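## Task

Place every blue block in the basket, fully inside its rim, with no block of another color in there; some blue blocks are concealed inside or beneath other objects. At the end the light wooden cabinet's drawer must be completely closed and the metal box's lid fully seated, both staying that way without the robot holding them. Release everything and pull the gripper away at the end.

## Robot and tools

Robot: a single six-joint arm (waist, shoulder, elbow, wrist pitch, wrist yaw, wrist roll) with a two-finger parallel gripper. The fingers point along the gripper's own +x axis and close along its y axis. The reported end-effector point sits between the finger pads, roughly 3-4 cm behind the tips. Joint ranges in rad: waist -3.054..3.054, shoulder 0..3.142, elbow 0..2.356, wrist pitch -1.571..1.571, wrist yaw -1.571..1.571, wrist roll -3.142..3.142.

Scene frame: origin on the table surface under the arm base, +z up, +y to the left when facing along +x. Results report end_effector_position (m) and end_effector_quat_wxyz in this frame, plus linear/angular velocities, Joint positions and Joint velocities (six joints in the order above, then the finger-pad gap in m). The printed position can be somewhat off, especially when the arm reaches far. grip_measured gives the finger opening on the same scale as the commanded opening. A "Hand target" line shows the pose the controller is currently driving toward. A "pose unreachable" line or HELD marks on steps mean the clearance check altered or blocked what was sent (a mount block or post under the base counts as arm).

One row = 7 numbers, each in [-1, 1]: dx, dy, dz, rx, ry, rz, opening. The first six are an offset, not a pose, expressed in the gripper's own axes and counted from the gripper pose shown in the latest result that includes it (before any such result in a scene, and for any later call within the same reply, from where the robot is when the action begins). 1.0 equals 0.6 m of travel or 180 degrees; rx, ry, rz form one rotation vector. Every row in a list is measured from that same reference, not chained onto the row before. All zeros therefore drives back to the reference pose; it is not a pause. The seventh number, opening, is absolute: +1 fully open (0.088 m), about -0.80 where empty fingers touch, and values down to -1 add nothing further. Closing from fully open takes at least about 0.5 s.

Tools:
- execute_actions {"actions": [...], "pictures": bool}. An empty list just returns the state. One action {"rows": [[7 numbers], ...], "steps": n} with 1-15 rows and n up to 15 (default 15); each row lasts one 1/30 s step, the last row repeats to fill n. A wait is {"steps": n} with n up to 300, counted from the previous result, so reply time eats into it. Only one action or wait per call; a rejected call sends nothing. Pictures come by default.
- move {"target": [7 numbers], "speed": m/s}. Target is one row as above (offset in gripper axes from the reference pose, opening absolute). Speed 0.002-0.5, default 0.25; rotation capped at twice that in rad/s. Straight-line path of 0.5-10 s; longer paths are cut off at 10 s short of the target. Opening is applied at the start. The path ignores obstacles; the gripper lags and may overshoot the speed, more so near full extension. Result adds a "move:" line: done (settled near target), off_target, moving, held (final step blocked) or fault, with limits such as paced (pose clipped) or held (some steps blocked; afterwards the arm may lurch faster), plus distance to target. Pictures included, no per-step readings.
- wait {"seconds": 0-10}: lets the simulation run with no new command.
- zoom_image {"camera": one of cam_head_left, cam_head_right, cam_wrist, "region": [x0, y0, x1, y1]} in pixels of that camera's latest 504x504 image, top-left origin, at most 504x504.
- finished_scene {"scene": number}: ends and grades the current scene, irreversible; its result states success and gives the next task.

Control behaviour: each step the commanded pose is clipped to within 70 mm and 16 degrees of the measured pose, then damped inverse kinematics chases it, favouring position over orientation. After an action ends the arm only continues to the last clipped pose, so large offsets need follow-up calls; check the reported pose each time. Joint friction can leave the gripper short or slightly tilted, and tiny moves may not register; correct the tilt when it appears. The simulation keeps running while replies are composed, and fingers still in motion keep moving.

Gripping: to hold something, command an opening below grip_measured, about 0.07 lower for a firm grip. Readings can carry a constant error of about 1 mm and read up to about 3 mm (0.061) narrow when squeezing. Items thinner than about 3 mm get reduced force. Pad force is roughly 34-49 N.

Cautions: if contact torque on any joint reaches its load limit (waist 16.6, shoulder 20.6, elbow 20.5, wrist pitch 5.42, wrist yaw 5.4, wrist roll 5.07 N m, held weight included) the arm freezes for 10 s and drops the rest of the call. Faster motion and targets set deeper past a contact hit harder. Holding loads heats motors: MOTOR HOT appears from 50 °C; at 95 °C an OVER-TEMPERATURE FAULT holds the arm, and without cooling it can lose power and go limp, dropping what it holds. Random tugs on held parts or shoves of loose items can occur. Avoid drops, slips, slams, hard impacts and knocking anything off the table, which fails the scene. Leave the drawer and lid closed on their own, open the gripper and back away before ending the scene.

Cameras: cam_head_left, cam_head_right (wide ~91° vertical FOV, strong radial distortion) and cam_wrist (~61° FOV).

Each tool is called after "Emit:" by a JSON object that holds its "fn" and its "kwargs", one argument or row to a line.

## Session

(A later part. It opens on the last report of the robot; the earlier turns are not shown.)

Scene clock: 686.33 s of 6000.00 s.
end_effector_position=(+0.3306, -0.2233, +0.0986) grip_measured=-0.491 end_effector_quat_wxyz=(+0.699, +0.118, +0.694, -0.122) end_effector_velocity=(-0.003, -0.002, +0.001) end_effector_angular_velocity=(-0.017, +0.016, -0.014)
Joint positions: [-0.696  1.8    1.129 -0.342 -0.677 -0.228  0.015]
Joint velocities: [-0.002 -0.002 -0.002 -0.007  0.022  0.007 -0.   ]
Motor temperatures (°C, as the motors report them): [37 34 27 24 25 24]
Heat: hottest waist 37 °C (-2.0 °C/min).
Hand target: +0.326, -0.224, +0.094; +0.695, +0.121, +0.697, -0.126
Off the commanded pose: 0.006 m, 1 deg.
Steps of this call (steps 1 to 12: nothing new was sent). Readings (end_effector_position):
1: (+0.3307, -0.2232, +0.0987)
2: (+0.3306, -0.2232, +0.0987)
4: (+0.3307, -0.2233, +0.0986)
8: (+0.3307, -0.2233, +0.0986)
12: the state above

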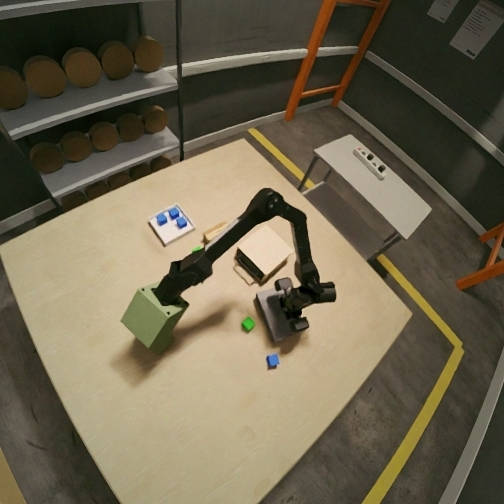

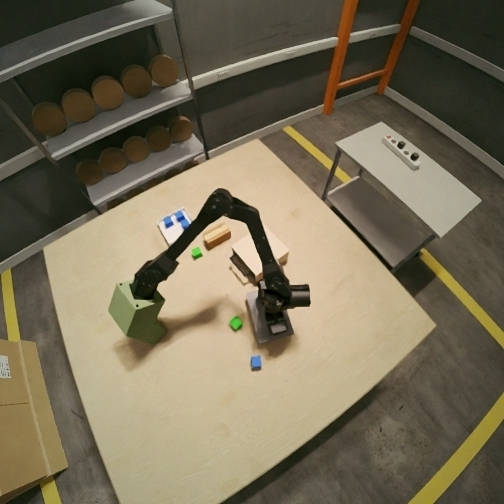

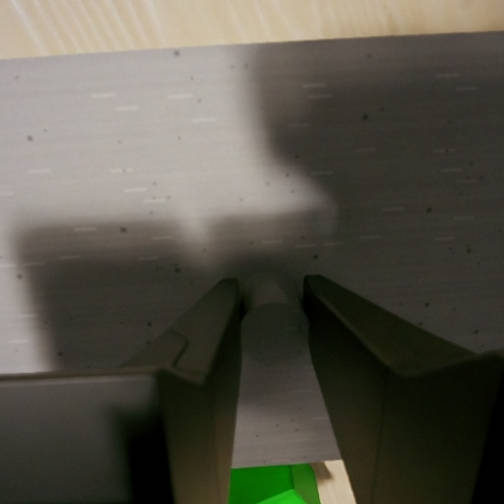

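Emit:
{"fn": "execute_actions", "kwargs": {
  "actions": [
    {"rows": [[0.0,0,0,0,0,0,-0.45],[0.0,0,0,0,0,0,-0.35],[0.0,0,0,0,0,0,-0.2],[0.0,0,0,0,0,0,-0.1],[0.0,0,0,0,0,0,0.05]], "steps": 15}
  ]
}}

Emit:
{"fn": "move", "kwargs": {
  "target": [-0.085, 0.0, 0.01, 0, 0, 0, 0.25],
  "speed": 0.1
}}

Scene clock: 690.90 s of 6000.00 s.
end_effector_position=(+0.3307, -0.2232, +0.0985) grip_measured=+0.022 end_effector_quat_wxyz=(+0.699, +0.118, +0.694, -0.122) end_effector_velocity=(-0.003, +0.002, +0.000) end_effector_angular_velocity=(+0.010, +0.004, -0.017)
Joint positions: [-0.695  1.8    1.129 -0.342 -0.677 -0.228  0.04 ]
Joint velocities: [-0.002 -0.002 -0.007 -0.007 -0.007  0.007  0.01 ]
Motor temperatures (°C, as the motors report them): [37 34 27 25 25 24]
Heat: hottest waist 37 °C (-2.0 °C/min).
Hand target: +0.331, -0.223, +0.099; +0.699, +0.118, +0.694, -0.122
Off the commanded pose: 0.000 m, 0 deg.
Steps of this call (steps 1 to 90: nothing new was sent; then 1.07 s passed at rest; steps 91 to 105: all 15 steps of this action). Readings (end_effector_position):
91: (+0.3306, -0.2233, +0.0986)
92: (+0.3306, -0.2233, +0.0986)
94: (+0.3307, -0.2232, +0.0985)
98: (+0.3307, -0.2232, +0.0985)
105: the state above

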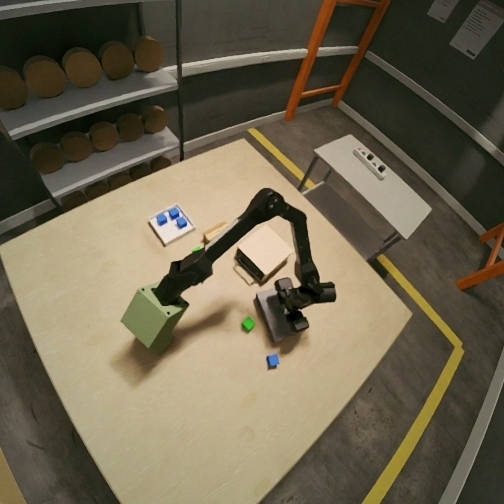

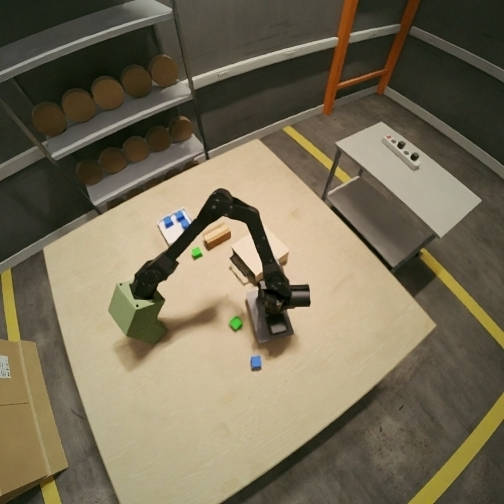

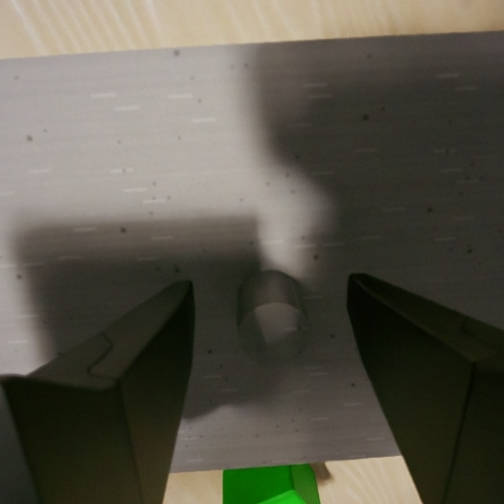

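Scene clock: 692.17 s of 6000.00 s.
end_effector_position=(+0.3298, -0.2243, +0.1438) grip_measured=+0.247 end_effector_quat_wxyz=(+0.693, +0.125, +0.699, -0.125) end_effector_velocity=(+0.003, +0.000, +0.003) end_effector_angular_velocity=(+0.011, -0.017, +0.019)
Joint positions: [-0.785  1.72   1.174 -0.555 -0.72  -0.329  0.051]
Joint velocities: [-0.007 -0.002  0.007 -0.007 -0.022 -0.022 -0.   ]
Motor temperatures (°C, as the motors report them): [37 34 27 25 25 24]
Heat: hottest waist 37 °C (-2.0 °C/min).
Hand target: +0.336, -0.225, +0.149; +0.699, +0.118, +0.695, -0.122
Off the commanded pose: 0.008 m, 1 deg.
move: done

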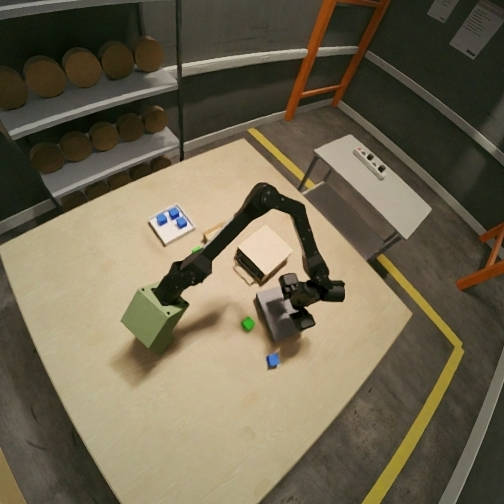

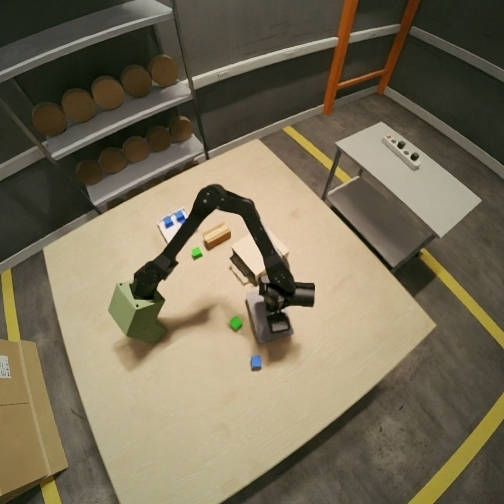

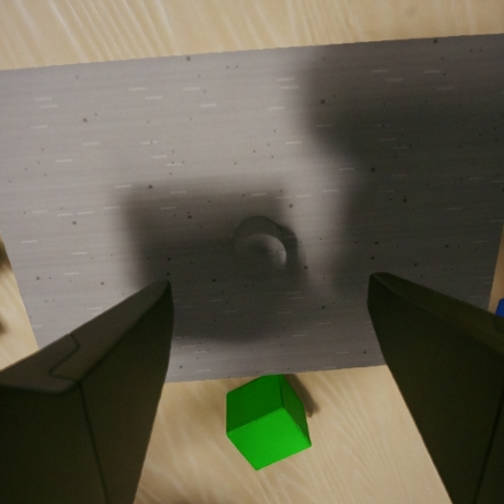

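Emit:
{"fn": "move", "kwargs": {
  "target": [0.01, -0.24, -0.115, 0.03, -0.002, 0, 0.25],
  "speed": 0.2
}}

Scene clock: 700.63 s of 6000.00 s.
end_effector_position=(+0.2169, -0.3322, +0.1388) grip_measured=+0.247 end_effector_quat_wxyz=(+0.688, +0.155, +0.691, -0.158) end_effector_velocity=(-0.008, -0.000, +0.001) end_effector_angular_velocity=(+0.007, +0.015, -0.009)
Joint positions: [-1.087  2.106  1.279 -0.545 -0.821 -0.631  0.051]
Joint velocities: [-0.012  0.012  0.002 -0.022  0.007 -0.022  0.   ]
Motor temperatures (°C, as the motors report them): [37 35 27 24 25 24]
Heat: hottest waist 37 °C (-2.0 °C/min).
Hand target: +0.215, -0.335, +0.138; +0.688, +0.158, +0.690, -0.158
Off the commanded pose: 0.004 m, 0 deg.
After step 90, 4.10 s passed at rest.
move: done

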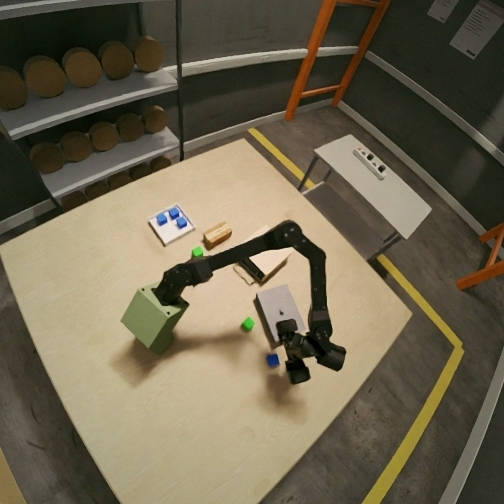

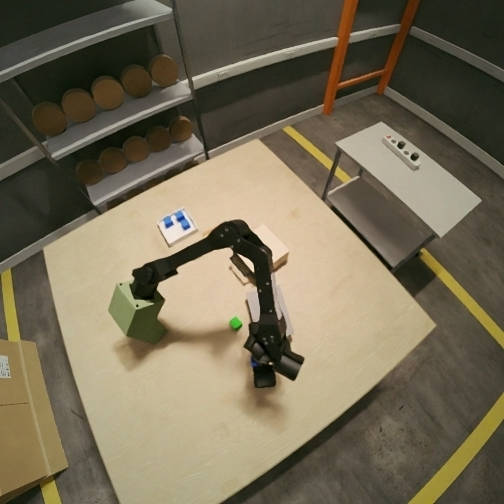

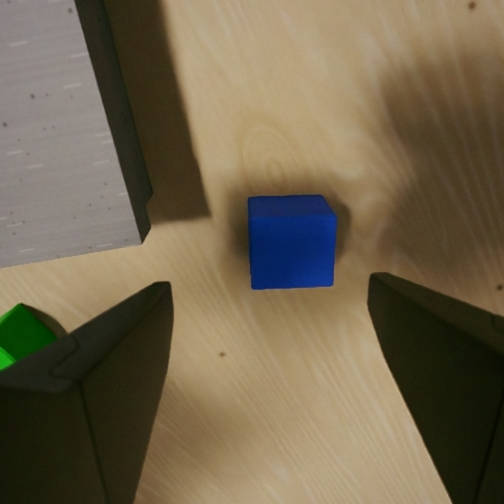

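Emit:
{"fn": "move", "kwargs": {
  "target": [0.098, -0.026, -0.033, 0.008, 0.002, 0.001, 0.22],
  "speed": 0.1
}}

Scene clock: 714.20 s of 6000.00 s.
end_effector_position=(+0.1977, -0.3396, +0.0844) grip_measured=+0.223 end_effector_quat_wxyz=(+0.689, +0.159, +0.688, -0.163) end_effector_velocity=(-0.003, -0.001, -0.003) end_effector_angular_velocity=(-0.001, +0.007, +0.007)
Joint positions: [-1.02   2.241  1.247 -0.304 -0.807 -0.52   0.05 ]
Joint velocities: [ 0.002  0.012  0.002  0.007  0.007 -0.007 -0.   ]
Motor temperatures (°C, as the motors report them): [39 34 27 24 25 24]
Heat: hottest waist 39 °C (+1.0 °C/min).
Hand target: +0.193, -0.338, +0.080; +0.684, +0.165, +0.691, -0.165
Off the commanded pose: 0.007 m, 1 deg.
After step 90, 9.50 s passed at rest.
move: done

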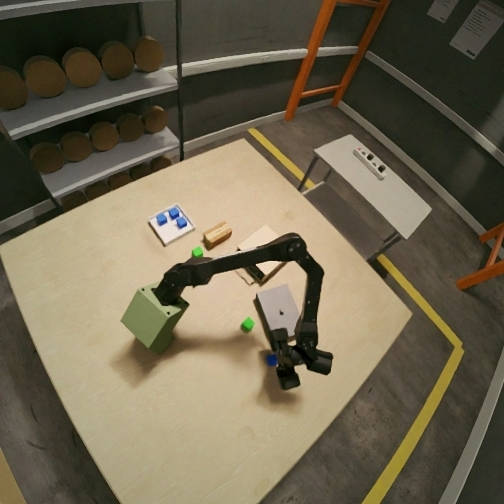

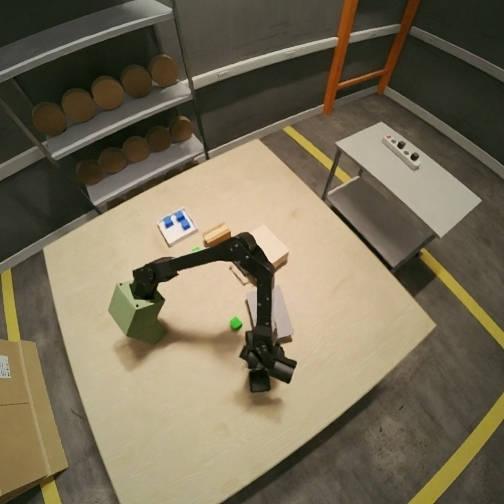

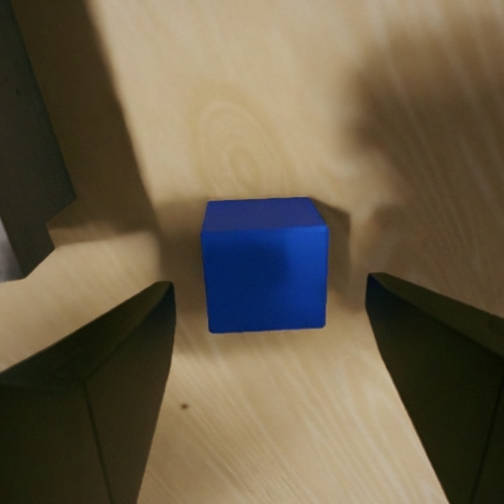

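Emit:
{"fn": "execute_actions", "kwargs": {
  "actions": [
    {"rows": [[0.011,0,-0.009,0.004,0.004,0.001,0.22],[0.015,0,-0.009,0.004,0.004,0.001,0.22],[0.020,0,-0.009,0.004,0.004,0.001,0.22],[0.026,0,-0.009,0.004,0.004,0.001,0.22],[0.032,0,-0.009,0.004,0.004,0.001,0.22],[0.038,0,-0.009,0.004,0.004,0.001,0.22],[0.044,0,-0.009,0.004,0.004,0.001,0.22],[0.050,0,-0.009,0.004,0.004,0.001,0.22],[0.056,0,-0.009,0.004,0.004,0.001,0.22],[0.061,0,-0.009,0.004,0.004,0.001,0.22],[0.066,0,-0.009,0.004,0.004,0.001,0.22],[0.070,0,-0.009,0.004,0.004,0.001,0.22],[0.073,0,-0.009,0.004,0.004,0.001,0.22],[0.075,0,-0.009,0.004,0.004,0.001,0.22],[0.076,0,-0.009,0.004,0.004,0.001,0.22]], "steps": 15}
  ],
  "pictures": false
}}

Emit:
{"fn": "execute_actions", "kwargs": {
  "actions": [
    {"steps": 12}
  ]
}}

Scene clock: 726.93 s of 6000.00 s.
end_effector_position=(+0.1954, -0.3356, +0.0481) grip_measured=+0.223 end_effector_quat_wxyz=(+0.685, +0.164, +0.691, -0.162) end_effector_velocity=(-0.018, +0.015, -0.064) end_effector_angular_velocity=(+0.044, +0.038, -0.036)
Joint positions: [-0.952  2.314  1.247 -0.181 -0.788 -0.434  0.05 ]
Joint velocities: [ 0.11   0.144 -0.002  0.168  0.037  0.125 -0.   ]
Motor temperatures (°C, as the motors report them): [39 33 27 24 25 24]
Heat: hottest waist 39 °C (+2.0 °C/min).
Hand target: +0.193, -0.337, +0.039; +0.684, +0.165, +0.691, -0.164
Off the commanded pose: 0.010 m, 0 deg.
Steps of this call (steps 1 to 90: nothing new was sent; then 9.23 s passed at rest; steps 91 to 105: all 15 steps of this action). Readings (end_effector_position):
91: (+0.1975, -0.3399, +0.0837)
92: (+0.1975, -0.3400, +0.0831)
94: (+0.1980, -0.3402, +0.0808)
98: (+0.1979, -0.3394, +0.0700)
105: the state above

Scene clock: 727.33 s of 6000.00 s.
end_effector_position=(+0.1951, -0.3363, +0.0425) grip_measured=+0.223 end_effector_quat_wxyz=(+0.685, +0.164, +0.690, -0.163) end_effector_velocity=(+0.001, +0.003, -0.000) end_effector_angular_velocity=(+0.010, -0.002, +0.004)
Joint positions: [-0.943  2.328  1.25  -0.158 -0.784 -0.417  0.05 ]
Joint velocities: [ 0.002 -0.002 -0.002 -0.007 -0.007 -0.007  0.   ]
Motor temperatures (°C, as the motors report them): [39 33 27 24 25 24]
Heat: hottest waist 39 °C (+2.0 °C/min).
Hand target: +0.193, -0.337, +0.039; +0.684, +0.166, +0.691, -0.165
Off the commanded pose: 0.004 m, 0 deg.
Steps of this call (steps 1 to 12: nothing new was sent). Readings (end_effector_position):
1: (+0.1950, -0.3351, +0.0461)
2: (+0.1946, -0.3349, +0.0447)
4: (+0.1943, -0.3348, +0.0431)
8: (+0.1947, -0.3357, +0.0425)
12: the state above

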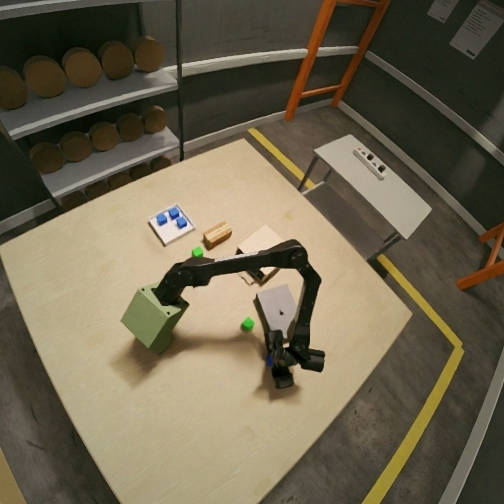

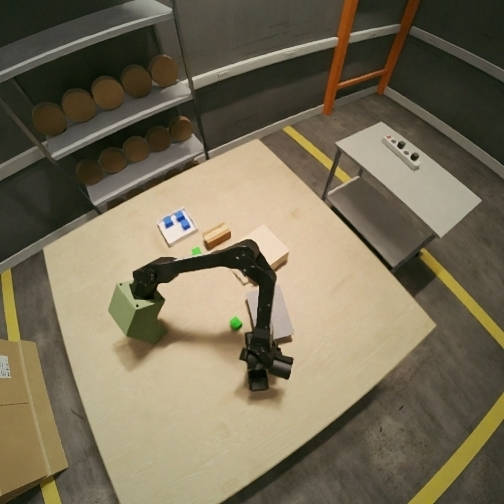

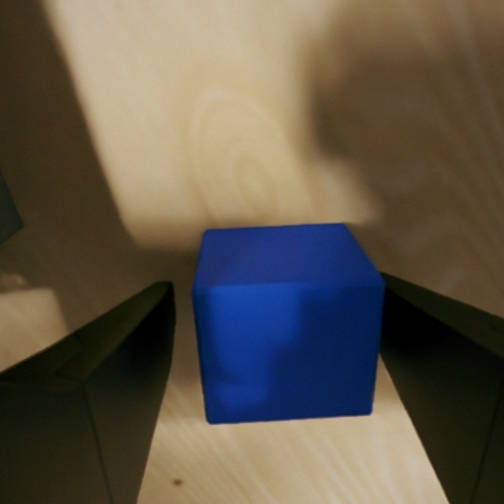

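Emit:
{"fn": "execute_actions", "kwargs": {
  "actions": [
    {"rows": [[0,0,0,0,0,0,0.14],[0,0,0,0,0,0,0.08],[0,0,0,0,0,0,0.04],[0,0,0,0,0,0,0.01],[0,0,0,0,0,0,-0.02],[0,0,0,0,0,0,-0.05],[0,0,0,0,0,0,-0.08],[0,0,0,0,0,0,-0.11],[0,0,0,0,0,0,-0.14],[0,0,0,0,0,0,-0.17],[0,0,0,0,0,0,-0.2],[0,0,0,0,0,0,-0.22]], "steps": 15}
  ],
  "pictures": false
}}

Emit:
{"fn": "execute_actions", "kwargs": {
  "actions": [
    {"steps": 6}
  ],
  "pictures": false
}}

Emit:
{"fn": "move", "kwargs": {
  "target": [-0.165, 0.0, 0.004, 0, 0, 0, -0.22],
  "speed": 0.12
}}

Scene clock: 733.00 s of 6000.00 s.
end_effector_position=(+0.1948, -0.3361, +0.0421) grip_measured=-0.091 end_effector_quat_wxyz=(+0.685, +0.165, +0.690, -0.163) end_effector_velocity=(+0.001, +0.003, +0.001) end_effector_angular_velocity=(+0.016, -0.014, -0.014)
Joint positions: [-0.942  2.329  1.25  -0.158 -0.784 -0.416  0.035]
Joint velocities: [-0.002 -0.002 -0.002 -0.007 -0.022  0.007 -0.   ]
Motor temperatures (°C, as the motors report them): [40 33 27 24 25 24]
Heat: hottest waist 40 °C (+3.0 °C/min).
Hand target: +0.195, -0.336, +0.042; +0.685, +0.164, +0.690, -0.163
Off the commanded pose: 0.001 m, 0 deg.
Steps of this call (steps 1 to 90: nothing new was sent; then 2.17 s passed at rest; steps 91 to 105: all 15 steps of this action). Readings (end_effector_position):
91: (+0.1949, -0.3361, +0.0420)
92: (+0.1949, -0.3361, +0.0420)
94: (+0.1949, -0.3361, +0.0420)
98: (+0.1949, -0.3361, +0.0420)
105: the state above

Scene clock: 733.20 s of 6000.00 s.
end_effector_position=(+0.1948, -0.3361, +0.0421) grip_measured=-0.091 end_effector_quat_wxyz=(+0.685, +0.165, +0.690, -0.163) end_effector_velocity=(-0.002, +0.002, -0.000) end_effector_angular_velocity=(+0.010, -0.001, -0.003)
Joint positions: [-0.942  2.329  1.25  -0.158 -0.784 -0.416  0.035]
Joint velocities: [-0.002  0.002 -0.002 -0.007 -0.007 -0.007 -0.   ]
Motor temperatures (°C, as the motors report them): [40 33 27 24 25 24]
Heat: hottest waist 40 °C (+3.0 °C/min).
Hand target: +0.195, -0.336, +0.042; +0.685, +0.164, +0.690, -0.163
Off the commanded pose: 0.001 m, 0 deg.
Steps of this call (steps 1 to 6: nothing new was sent). Readings (end_effector_position):
1: (+0.1948, -0.3361, +0.0421)
2: (+0.1948, -0.3361, +0.0421)
4: (+0.1948, -0.3361, +0.0421)
6: the state above

Scene clock: 734.77 s of 6000.00 s.
end_effector_position=(+0.1918, -0.3344, +0.1355) grip_measured=-0.091 end_effector_quat_wxyz=(+0.680, +0.173, +0.693, -0.164) end_effector_velocity=(+0.001, +0.002, +0.005) end_effector_angular_velocity=(+0.017, -0.015, -0.006)
Joint positions: [-1.122  2.156  1.269 -0.555 -0.825 -0.672  0.035]
Joint velocities: [-0.012 -0.002  0.007 -0.037 -0.022 -0.022 -0.   ]
Motor temperatures (°C, as the motors report them): [40 33 27 24 25 24]
Heat: hottest waist 40 °C (+3.0 °C/min).
Hand target: +0.197, -0.337, +0.141; +0.685, +0.165, +0.691, -0.163
Off the commanded pose: 0.009 m, 1 deg.
move: off_target

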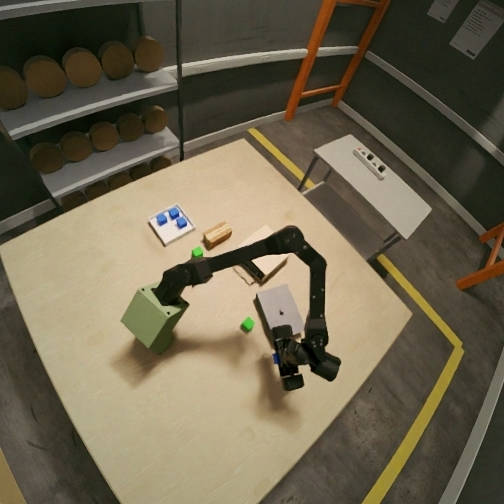

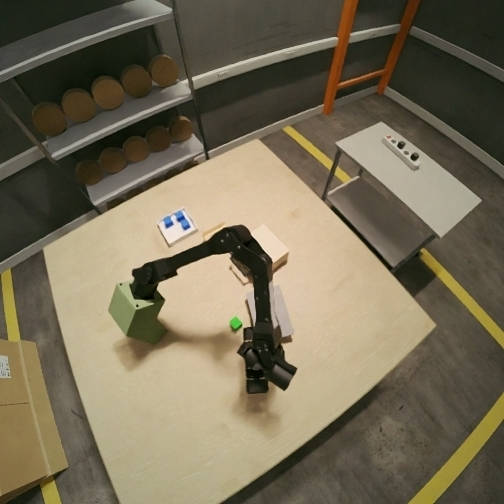

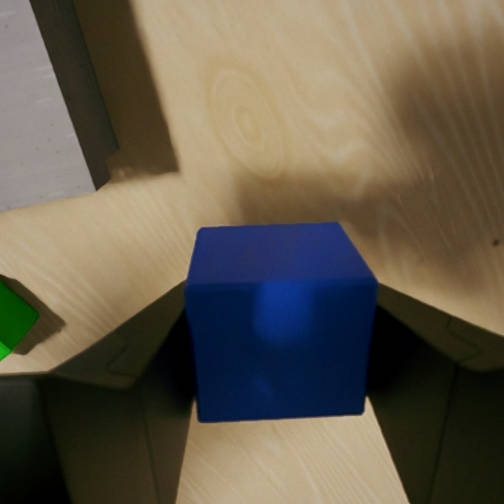

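Emit:
{"fn": "move", "kwargs": {
  "target": [0.0, 0.569, -0.113, -0.153, -0.006, -0.002, -0.22],
  "speed": 0.22
}}

Emit:
{"fn": "move", "kwargs": {
  "target": [0.025, 0.525, -0.193, 0, 0, -0.002, -0.22],
  "speed": 0.22
}}

Scene clock: 743.43 s of 6000.00 s.
end_effector_position=(+0.2858, -0.0037, +0.1372) grip_measured=-0.091 end_effector_quat_wxyz=(+0.704, +0.004, +0.711, +0.001) end_effector_velocity=(+0.000, +0.001, +0.001) end_effector_angular_velocity=(-0.021, +0.003, -0.006)
Joint positions: [-0.097  1.018  0.571 -0.332 -0.303 -0.048  0.035]
Joint velocities: [ 0.022 -0.007  0.002 -0.007  0.037  0.022 -0.   ]
Motor temperatures (°C, as the motors report them): [40 34 27 24 25 24]
Heat: hottest waist 40 °C (+3.0 °C/min).
Hand target: +0.291, -0.002, +0.140; +0.709, +0.002, +0.705, +0.001
Off the commanded pose: 0.006 m, 1 deg.
After step 90, 3.47 s passed at rest.
move: done

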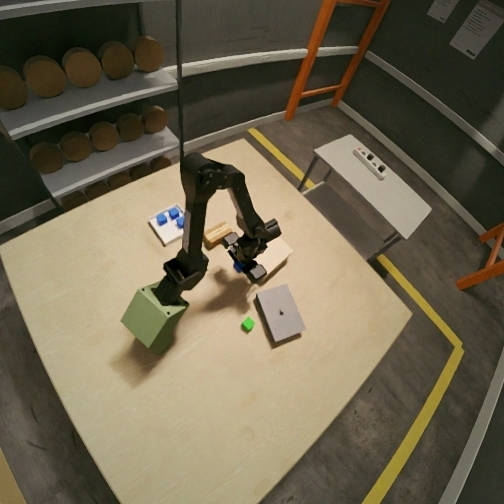

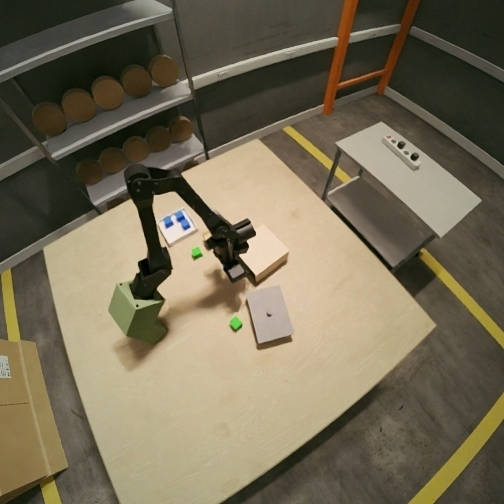

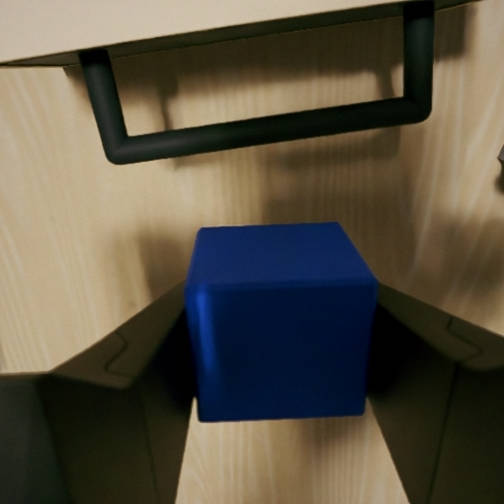

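Scene clock: 745.57 s of 6000.00 s.
end_effector_position=(+0.1766, +0.3094, +0.1280) grip_measured=-0.091 end_effector_quat_wxyz=(+0.705, +0.005, +0.710, +0.000) end_effector_velocity=(+0.000, +0.003, -0.001) end_effector_angular_velocity=(-0.000, +0.007, -0.022)
Joint positions: [ 1.368  1.646  0.944 -0.365  0.703  1.104  0.035]
Joint velocities: [-0.002  0.012  0.017 -0.007 -0.007  0.022 -0.   ]
Motor temperatures (°C, as the motors report them): [39 34 27 24 25 24]
Heat: hottest waist 39 °C (+2.0 °C/min).
Hand target: +0.175, +0.312, +0.127; +0.705, +0.004, +0.709, -0.000
Off the commanded pose: 0.006 m, 0 deg.
move: done

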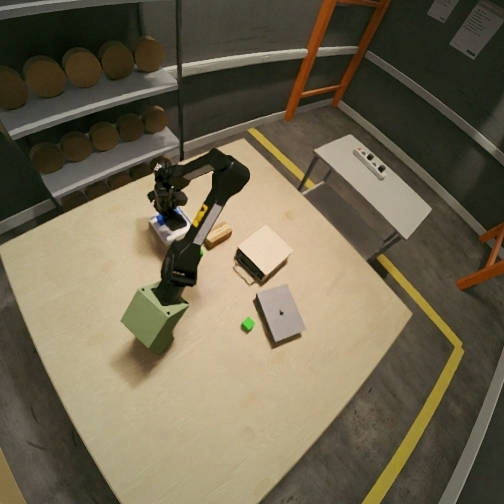

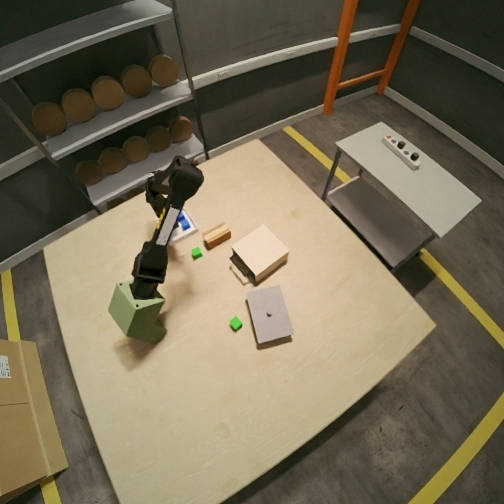

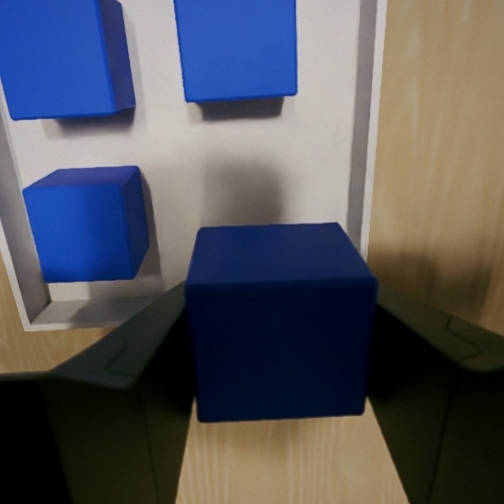

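Emit:
{"fn": "move", "kwargs": {
  "target": [0.103, 0.002, 0.0, -0.002, -0.001, -0.003, -0.22],
  "speed": 0.08
}}

Scene clock: 750.77 s of 6000.00 s.
end_effector_position=(+0.1776, +0.3108, +0.0694) grip_measured=-0.091 end_effector_quat_wxyz=(+0.707, +0.002, +0.707, -0.003) end_effector_velocity=(+0.000, -0.003, -0.004) end_effector_angular_velocity=(-0.006, +0.005, +0.001)
Joint positions: [ 1.253  1.808  0.946 -0.13   0.653  0.979  0.035]
Joint velocities: [-0.012  0.007 -0.002  0.007 -0.007 -0.007  0.   ]
Motor temperatures (°C, as the motors report them): [39 33 27 24 25 24]
Heat: hottest waist 39 °C (+2.0 °C/min).
Hand target: +0.176, +0.311, +0.066; +0.706, -0.001, +0.708, -0.001
Off the commanded pose: 0.003 m, 0 deg.
After step 90, 1.00 s passed at rest.
move: done

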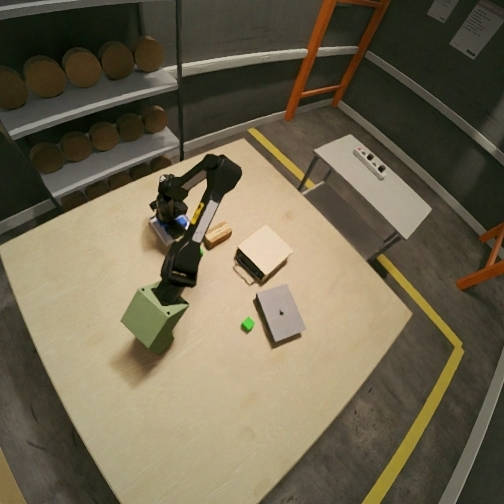

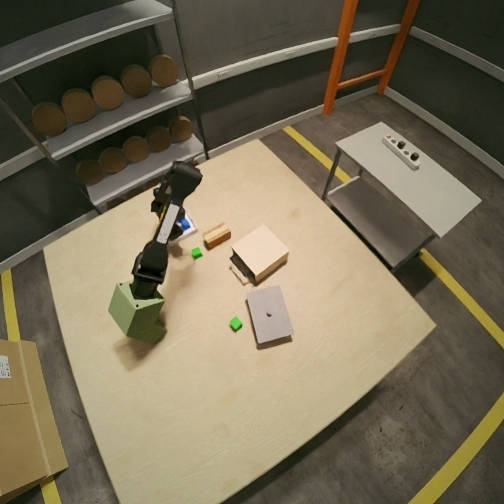

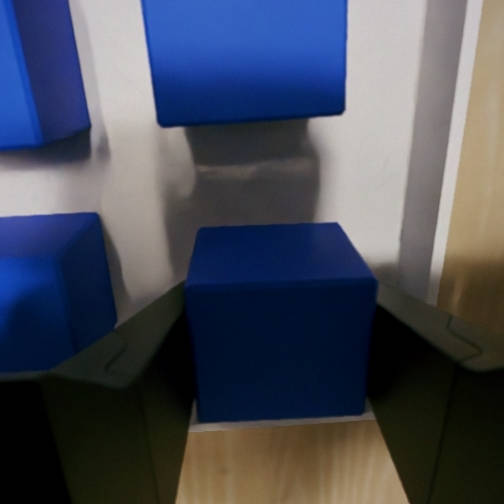

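Emit:
{"fn": "execute_actions", "kwargs": {
  "actions": [
    {"rows": [[0.007,0.001,-0.002,-0.002,0.001,-0.001,-0.22],[0.009,0.001,-0.002,-0.002,0.001,-0.001,-0.22],[0.011,0.001,-0.002,-0.002,0.001,-0.001,-0.22],[0.013,0.001,-0.002,-0.002,0.001,-0.001,-0.22],[0.015,0.001,-0.002,-0.002,0.001,-0.001,-0.22],[0.017,0.001,-0.002,-0.002,0.001,-0.001,-0.22],[0.019,0.001,-0.002,-0.002,0.001,-0.001,-0.22],[0.021,0.001,-0.002,-0.002,0.001,-0.001,-0.22],[0.022,0.001,-0.002,-0.002,0.001,-0.001,-0.22],[0.023,0.001,-0.002,-0.002,0.001,-0.001,-0.22],[0.024,0.001,-0.002,-0.002,0.001,-0.001,-0.22],[0.025,0.001,-0.002,-0.002,0.001,-0.001,-0.22],[0.026,0.001,-0.002,-0.002,0.001,-0.001,-0.22],[0.027,0.001,-0.002,-0.002,0.001,-0.001,-0.22],[0.028,0.001,-0.002,-0.002,0.001,-0.001,-0.22]], "steps": 15}
  ],
  "pictures": false
}}

Emit:
{"fn": "execute_actions", "kwargs": {
  "actions": [
    {"steps": 12}
  ],
  "pictures": false
}}

Scene clock: 758.53 s of 6000.00 s.
end_effector_position=(+0.1772, +0.3102, +0.0573) grip_measured=-0.091 end_effector_quat_wxyz=(+0.707, -0.000, +0.707, -0.003) end_effector_velocity=(-0.001, -0.002, -0.019) end_effector_angular_velocity=(-0.009, +0.008, -0.007)
Joint positions: [ 1.231  1.844  0.951 -0.089  0.642  0.956  0.035]
Joint velocities: [-0.037  0.056  0.012  0.051 -0.022 -0.022 -0.   ]
Motor temperatures (°C, as the motors report them): [38 33 27 24 25 24]
Heat: hottest waist 38 °C (+1.0 °C/min).
Hand target: +0.176, +0.311, +0.053; +0.706, -0.001, +0.708, -0.001
Off the commanded pose: 0.005 m, 0 deg.
Steps of this call (steps 1 to 90: nothing new was sent; then 4.27 s passed at rest; steps 91 to 105: all 15 steps of this action). Readings (end_effector_position):
91: (+0.1774, +0.3108, +0.0687)
92: (+0.1775, +0.3108, +0.0684)
94: (+0.1773, +0.3107, +0.0670)
98: (+0.1769, +0.3103, +0.0630)
105: the state above

Scene clock: 758.93 s of 6000.00 s.
end_effector_position=(+0.1772, +0.3104, +0.0553) grip_measured=-0.091 end_effector_quat_wxyz=(+0.707, -0.000, +0.707, -0.002) end_effector_velocity=(-0.001, -0.002, +0.000) end_effector_angular_velocity=(-0.009, +0.013, -0.013)
Joint positions: [ 1.227  1.85   0.953 -0.081  0.64   0.952  0.035]
Joint velocities: [-0.002 -0.002  0.002 -0.022 -0.007  0.022 -0.   ]
Motor temperatures (°C, as the motors report them): [38 33 27 24 25 24]
Heat: hottest waist 38 °C (+1.0 °C/min).
Hand target: +0.176, +0.311, +0.053; +0.706, -0.002, +0.708, -0.001
Off the commanded pose: 0.003 m, 0 deg.
Steps of this call (steps 1 to 12: nothing new was sent). Readings (end_effector_position):
1: (+0.1772, +0.3101, +0.0567)
2: (+0.1773, +0.3102, +0.0563)
4: (+0.1771, +0.3102, +0.0558)
8: (+0.1771, +0.3102, +0.0554)
12: the state above

Emit:
{"fn": "execute_actions", "kwargs": {
  "actions": [
    {"rows": [[0.005,0.001,-0.002,-0.001,0.001,0,-0.22],[0.006,0.001,-0.002,-0.001,0.001,0,-0.22],[0.007,0.001,-0.002,-0.001,0.001,0,-0.22],[0.008,0.001,-0.002,-0.001,0.001,0,-0.22],[0.009,0.001,-0.002,-0.001,0.001,0,-0.22],[0.010,0.001,-0.002,-0.001,0.001,0,-0.22]], "steps": 15}
  ]
}}

Scene clock: 765.20 s of 6000.00 s.
end_effector_position=(+0.1773, +0.3120, +0.0546) grip_measured=-0.091 end_effector_quat_wxyz=(+0.707, +0.002, +0.707, +0.000) end_effector_velocity=(-0.001, +0.002, -0.000) end_effector_angular_velocity=(+0.016, +0.014, +0.001)
Joint positions: [ 1.227  1.853  0.953 -0.07   0.637  0.946  0.035]
Joint velocities: [-0.002 -0.002 -0.002  0.007 -0.022 -0.007  0.   ]
Motor temperatures (°C, as the motors report them): [37 33 27 24 25 24]
Heat: hottest waist 37 °C (-1.0 °C/min).
Hand target: +0.176, +0.311, +0.049; +0.706, -0.001, +0.708, -0.001
Off the commanded pose: 0.006 m, 1 deg.
Steps of this call (steps 1 to 90: nothing new was sent; then 2.77 s passed at rest; steps 91 to 105: all 15 steps of this action). Readings (end_effector_position):
91: (+0.1773, +0.3104, +0.0552)
92: (+0.1773, +0.3106, +0.0551)
94: (+0.1772, +0.3109, +0.0550)
98: (+0.1772, +0.3115, +0.0547)
105: the state above

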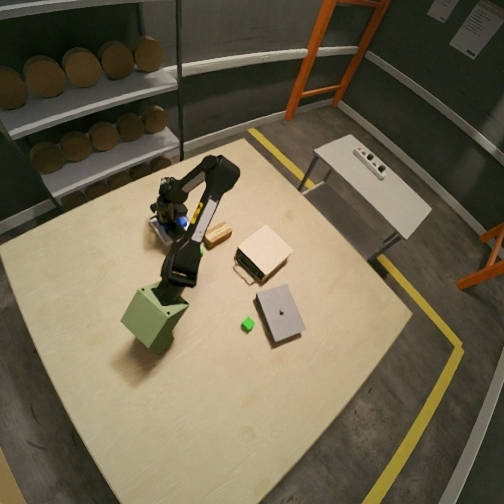

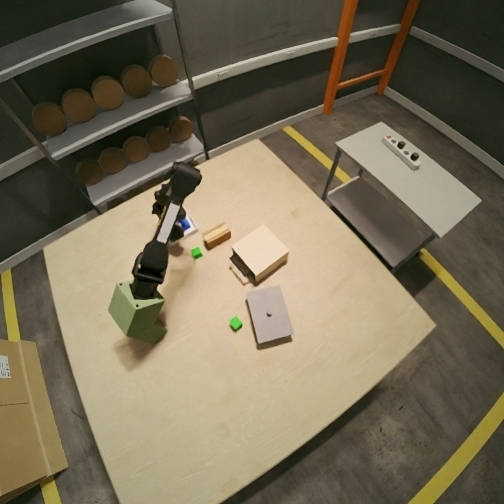

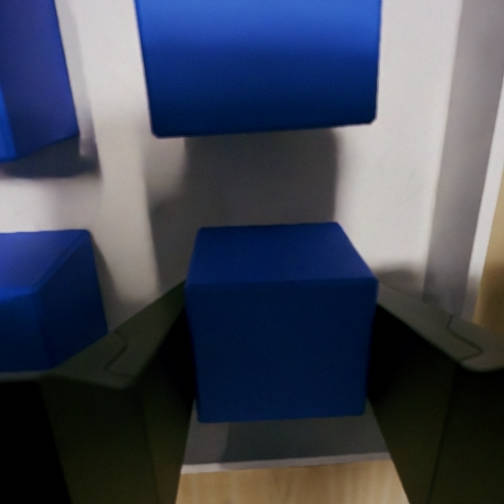

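Contact reached. Release and lift.

Emit:
{"fn": "execute_actions", "kwargs": {
  "actions": [
    {"rows": [[0,0,0,0,0,0,-0.12],[0,0,0,0,0,0,-0.06],[0,0,0,0,0,0,0.0],[0,0,0,0,0,0,0.05],[0,0,0,0,0,0,0.1]], "steps": 12}
  ],
  "pictures": false
}}

Emit:
{"fn": "move", "kwargs": {
  "target": [-0.16, 0.004, 0.006, 0, 0, 0, 0.1],
  "speed": 0.12
}}

Scene clock: 770.03 s of 6000.00 s.
end_effector_position=(+0.1773, +0.3121, +0.0546) grip_measured=+0.073 end_effector_quat_wxyz=(+0.707, +0.002, +0.707, +0.001) end_effector_velocity=(+0.001, +0.004, +0.001) end_effector_angular_velocity=(+0.020, -0.004, -0.004)
Joint positions: [ 1.227  1.853  0.953 -0.07   0.637  0.945  0.043]
Joint velocities: [ 0.002 -0.002 -0.002  0.022 -0.007 -0.007  0.009]
Motor temperatures (°C, as the motors report them): [37 33 27 24 25 24]
Heat: hottest waist 37 °C (-1.0 °C/min).
Hand target: +0.177, +0.312, +0.055; +0.707, +0.002, +0.707, +0.000
Off the commanded pose: 0.000 m, 0 deg.
Steps of this call (steps 1 to 90: nothing new was sent; then 1.43 s passed at rest; steps 91 to 102: all 12 steps of this action). Readings (end_effector_position):
91: (+0.1773, +0.3121, +0.0546)
92: (+0.1773, +0.3121, +0.0546)
94: (+0.1773, +0.3121, +0.0546)
98: (+0.1773, +0.3121, +0.0546)
102: the state above

Scene clock: 771.63 s of 6000.00 s.
end_effector_position=(+0.1767, +0.3104, +0.1457) grip_measured=+0.097 end_effector_quat_wxyz=(+0.705, -0.007, +0.709, +0.001) end_effector_velocity=(+0.000, -0.001, +0.003) end_effector_angular_velocity=(-0.000, +0.009, -0.001)
Joint positions: [ 1.411  1.622  0.979 -0.475  0.729  1.148  0.044]
Joint velocities: [ 0.002 -0.012  0.002 -0.022 -0.007  0.007  0.   ]
Motor temperatures (°C, as the motors report them): [37 33 27 24 25 24]
Heat: hottest waist 37 °C (-1.0 °C/min).
Hand target: +0.181, +0.313, +0.150; +0.707, +0.003, +0.707, +0.001
Off the commanded pose: 0.007 m, 1 deg.
move: done

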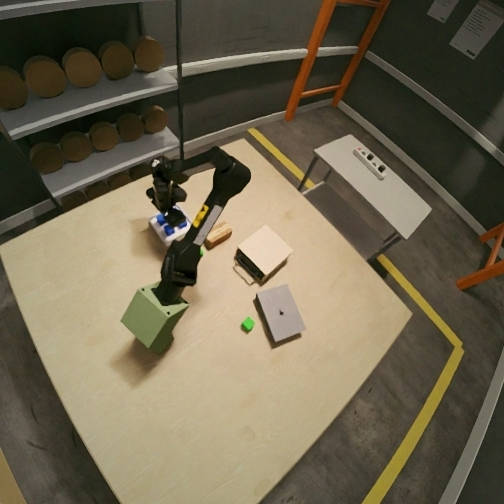

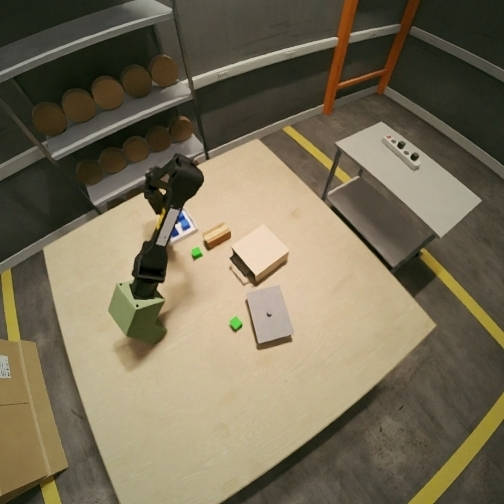

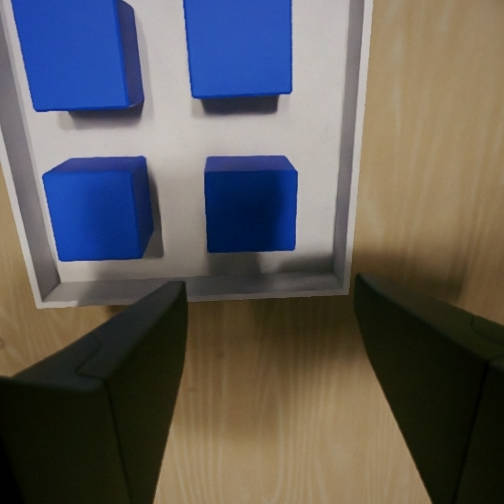

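Emit:
{"fn": "move", "kwargs": {
  "target": [-0.01, 0.0, -0.15, 0, 0, 0, 0.1],
  "speed": 0.15
}}

Emit:
{"fn": "zoom_image", "kwargs": {
  "camera": "cam_head_left",
  "region": [190, 200, 340, 350]
}}

Scene clock: 776.43 s of 6000.00 s.
end_effector_position=(+0.0903, +0.3122, +0.1540) grip_measured=+0.097 end_effector_quat_wxyz=(+0.704, -0.001, +0.710, +0.002) end_effector_velocity=(-0.003, +0.000, -0.001) end_effector_angular_velocity=(+0.001, +0.008, +0.025)
Joint positions: [ 1.632  1.76   0.898 -0.446  0.804  1.436  0.044]
Joint velocities: [ 0.002  0.007 -0.002  0.007 -0.007 -0.022  0.   ]
Motor temperatures (°C, as the motors report them): [36 33 27 24 25 24]
Heat: hottest waist 36 °C (-3.0 °C/min).
Hand target: +0.087, +0.310, +0.152; +0.705, -0.006, +0.709, +0.002
Off the commanded pose: 0.005 m, 1 deg.
After step 90, 0.67 s passed at rest.
move: done

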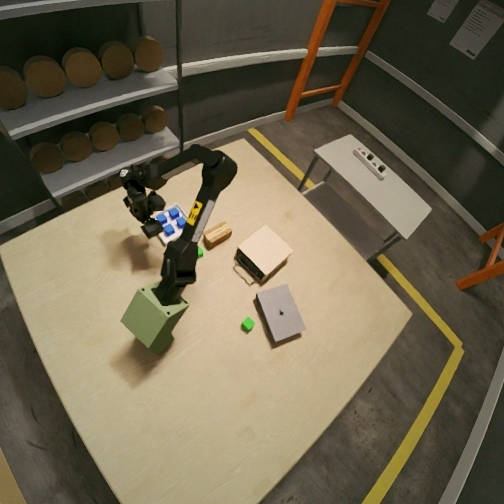

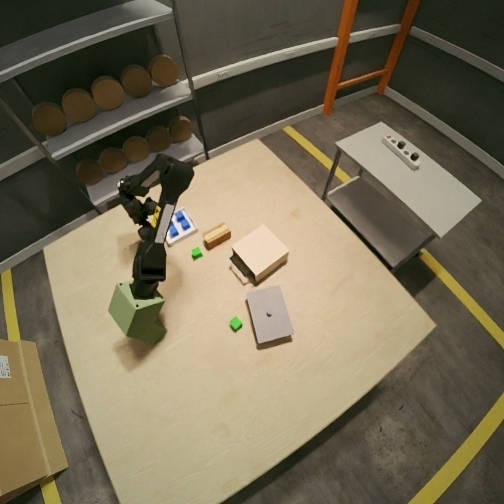

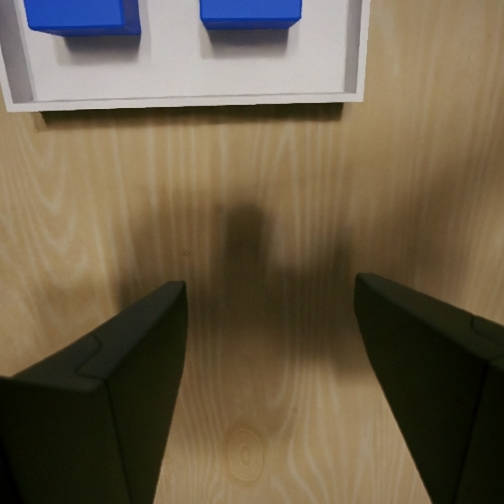

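Region (190, 200, 340, 350) of cam_head_left's 504x504 image, scaled by 3.360, with more detail than that image has.

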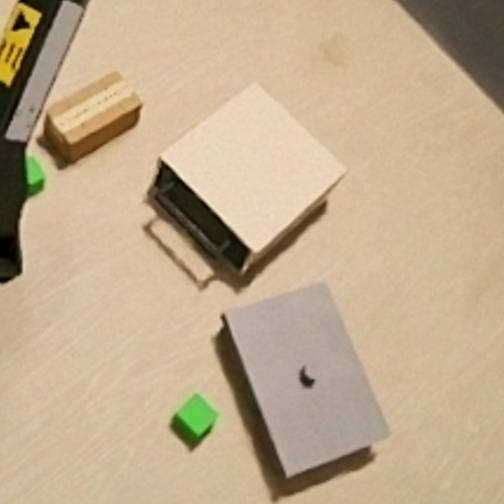

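Emit:
{"fn": "finished_scene", "kwargs": {
  "scene": 2
}}

The scene is finished: the task was done.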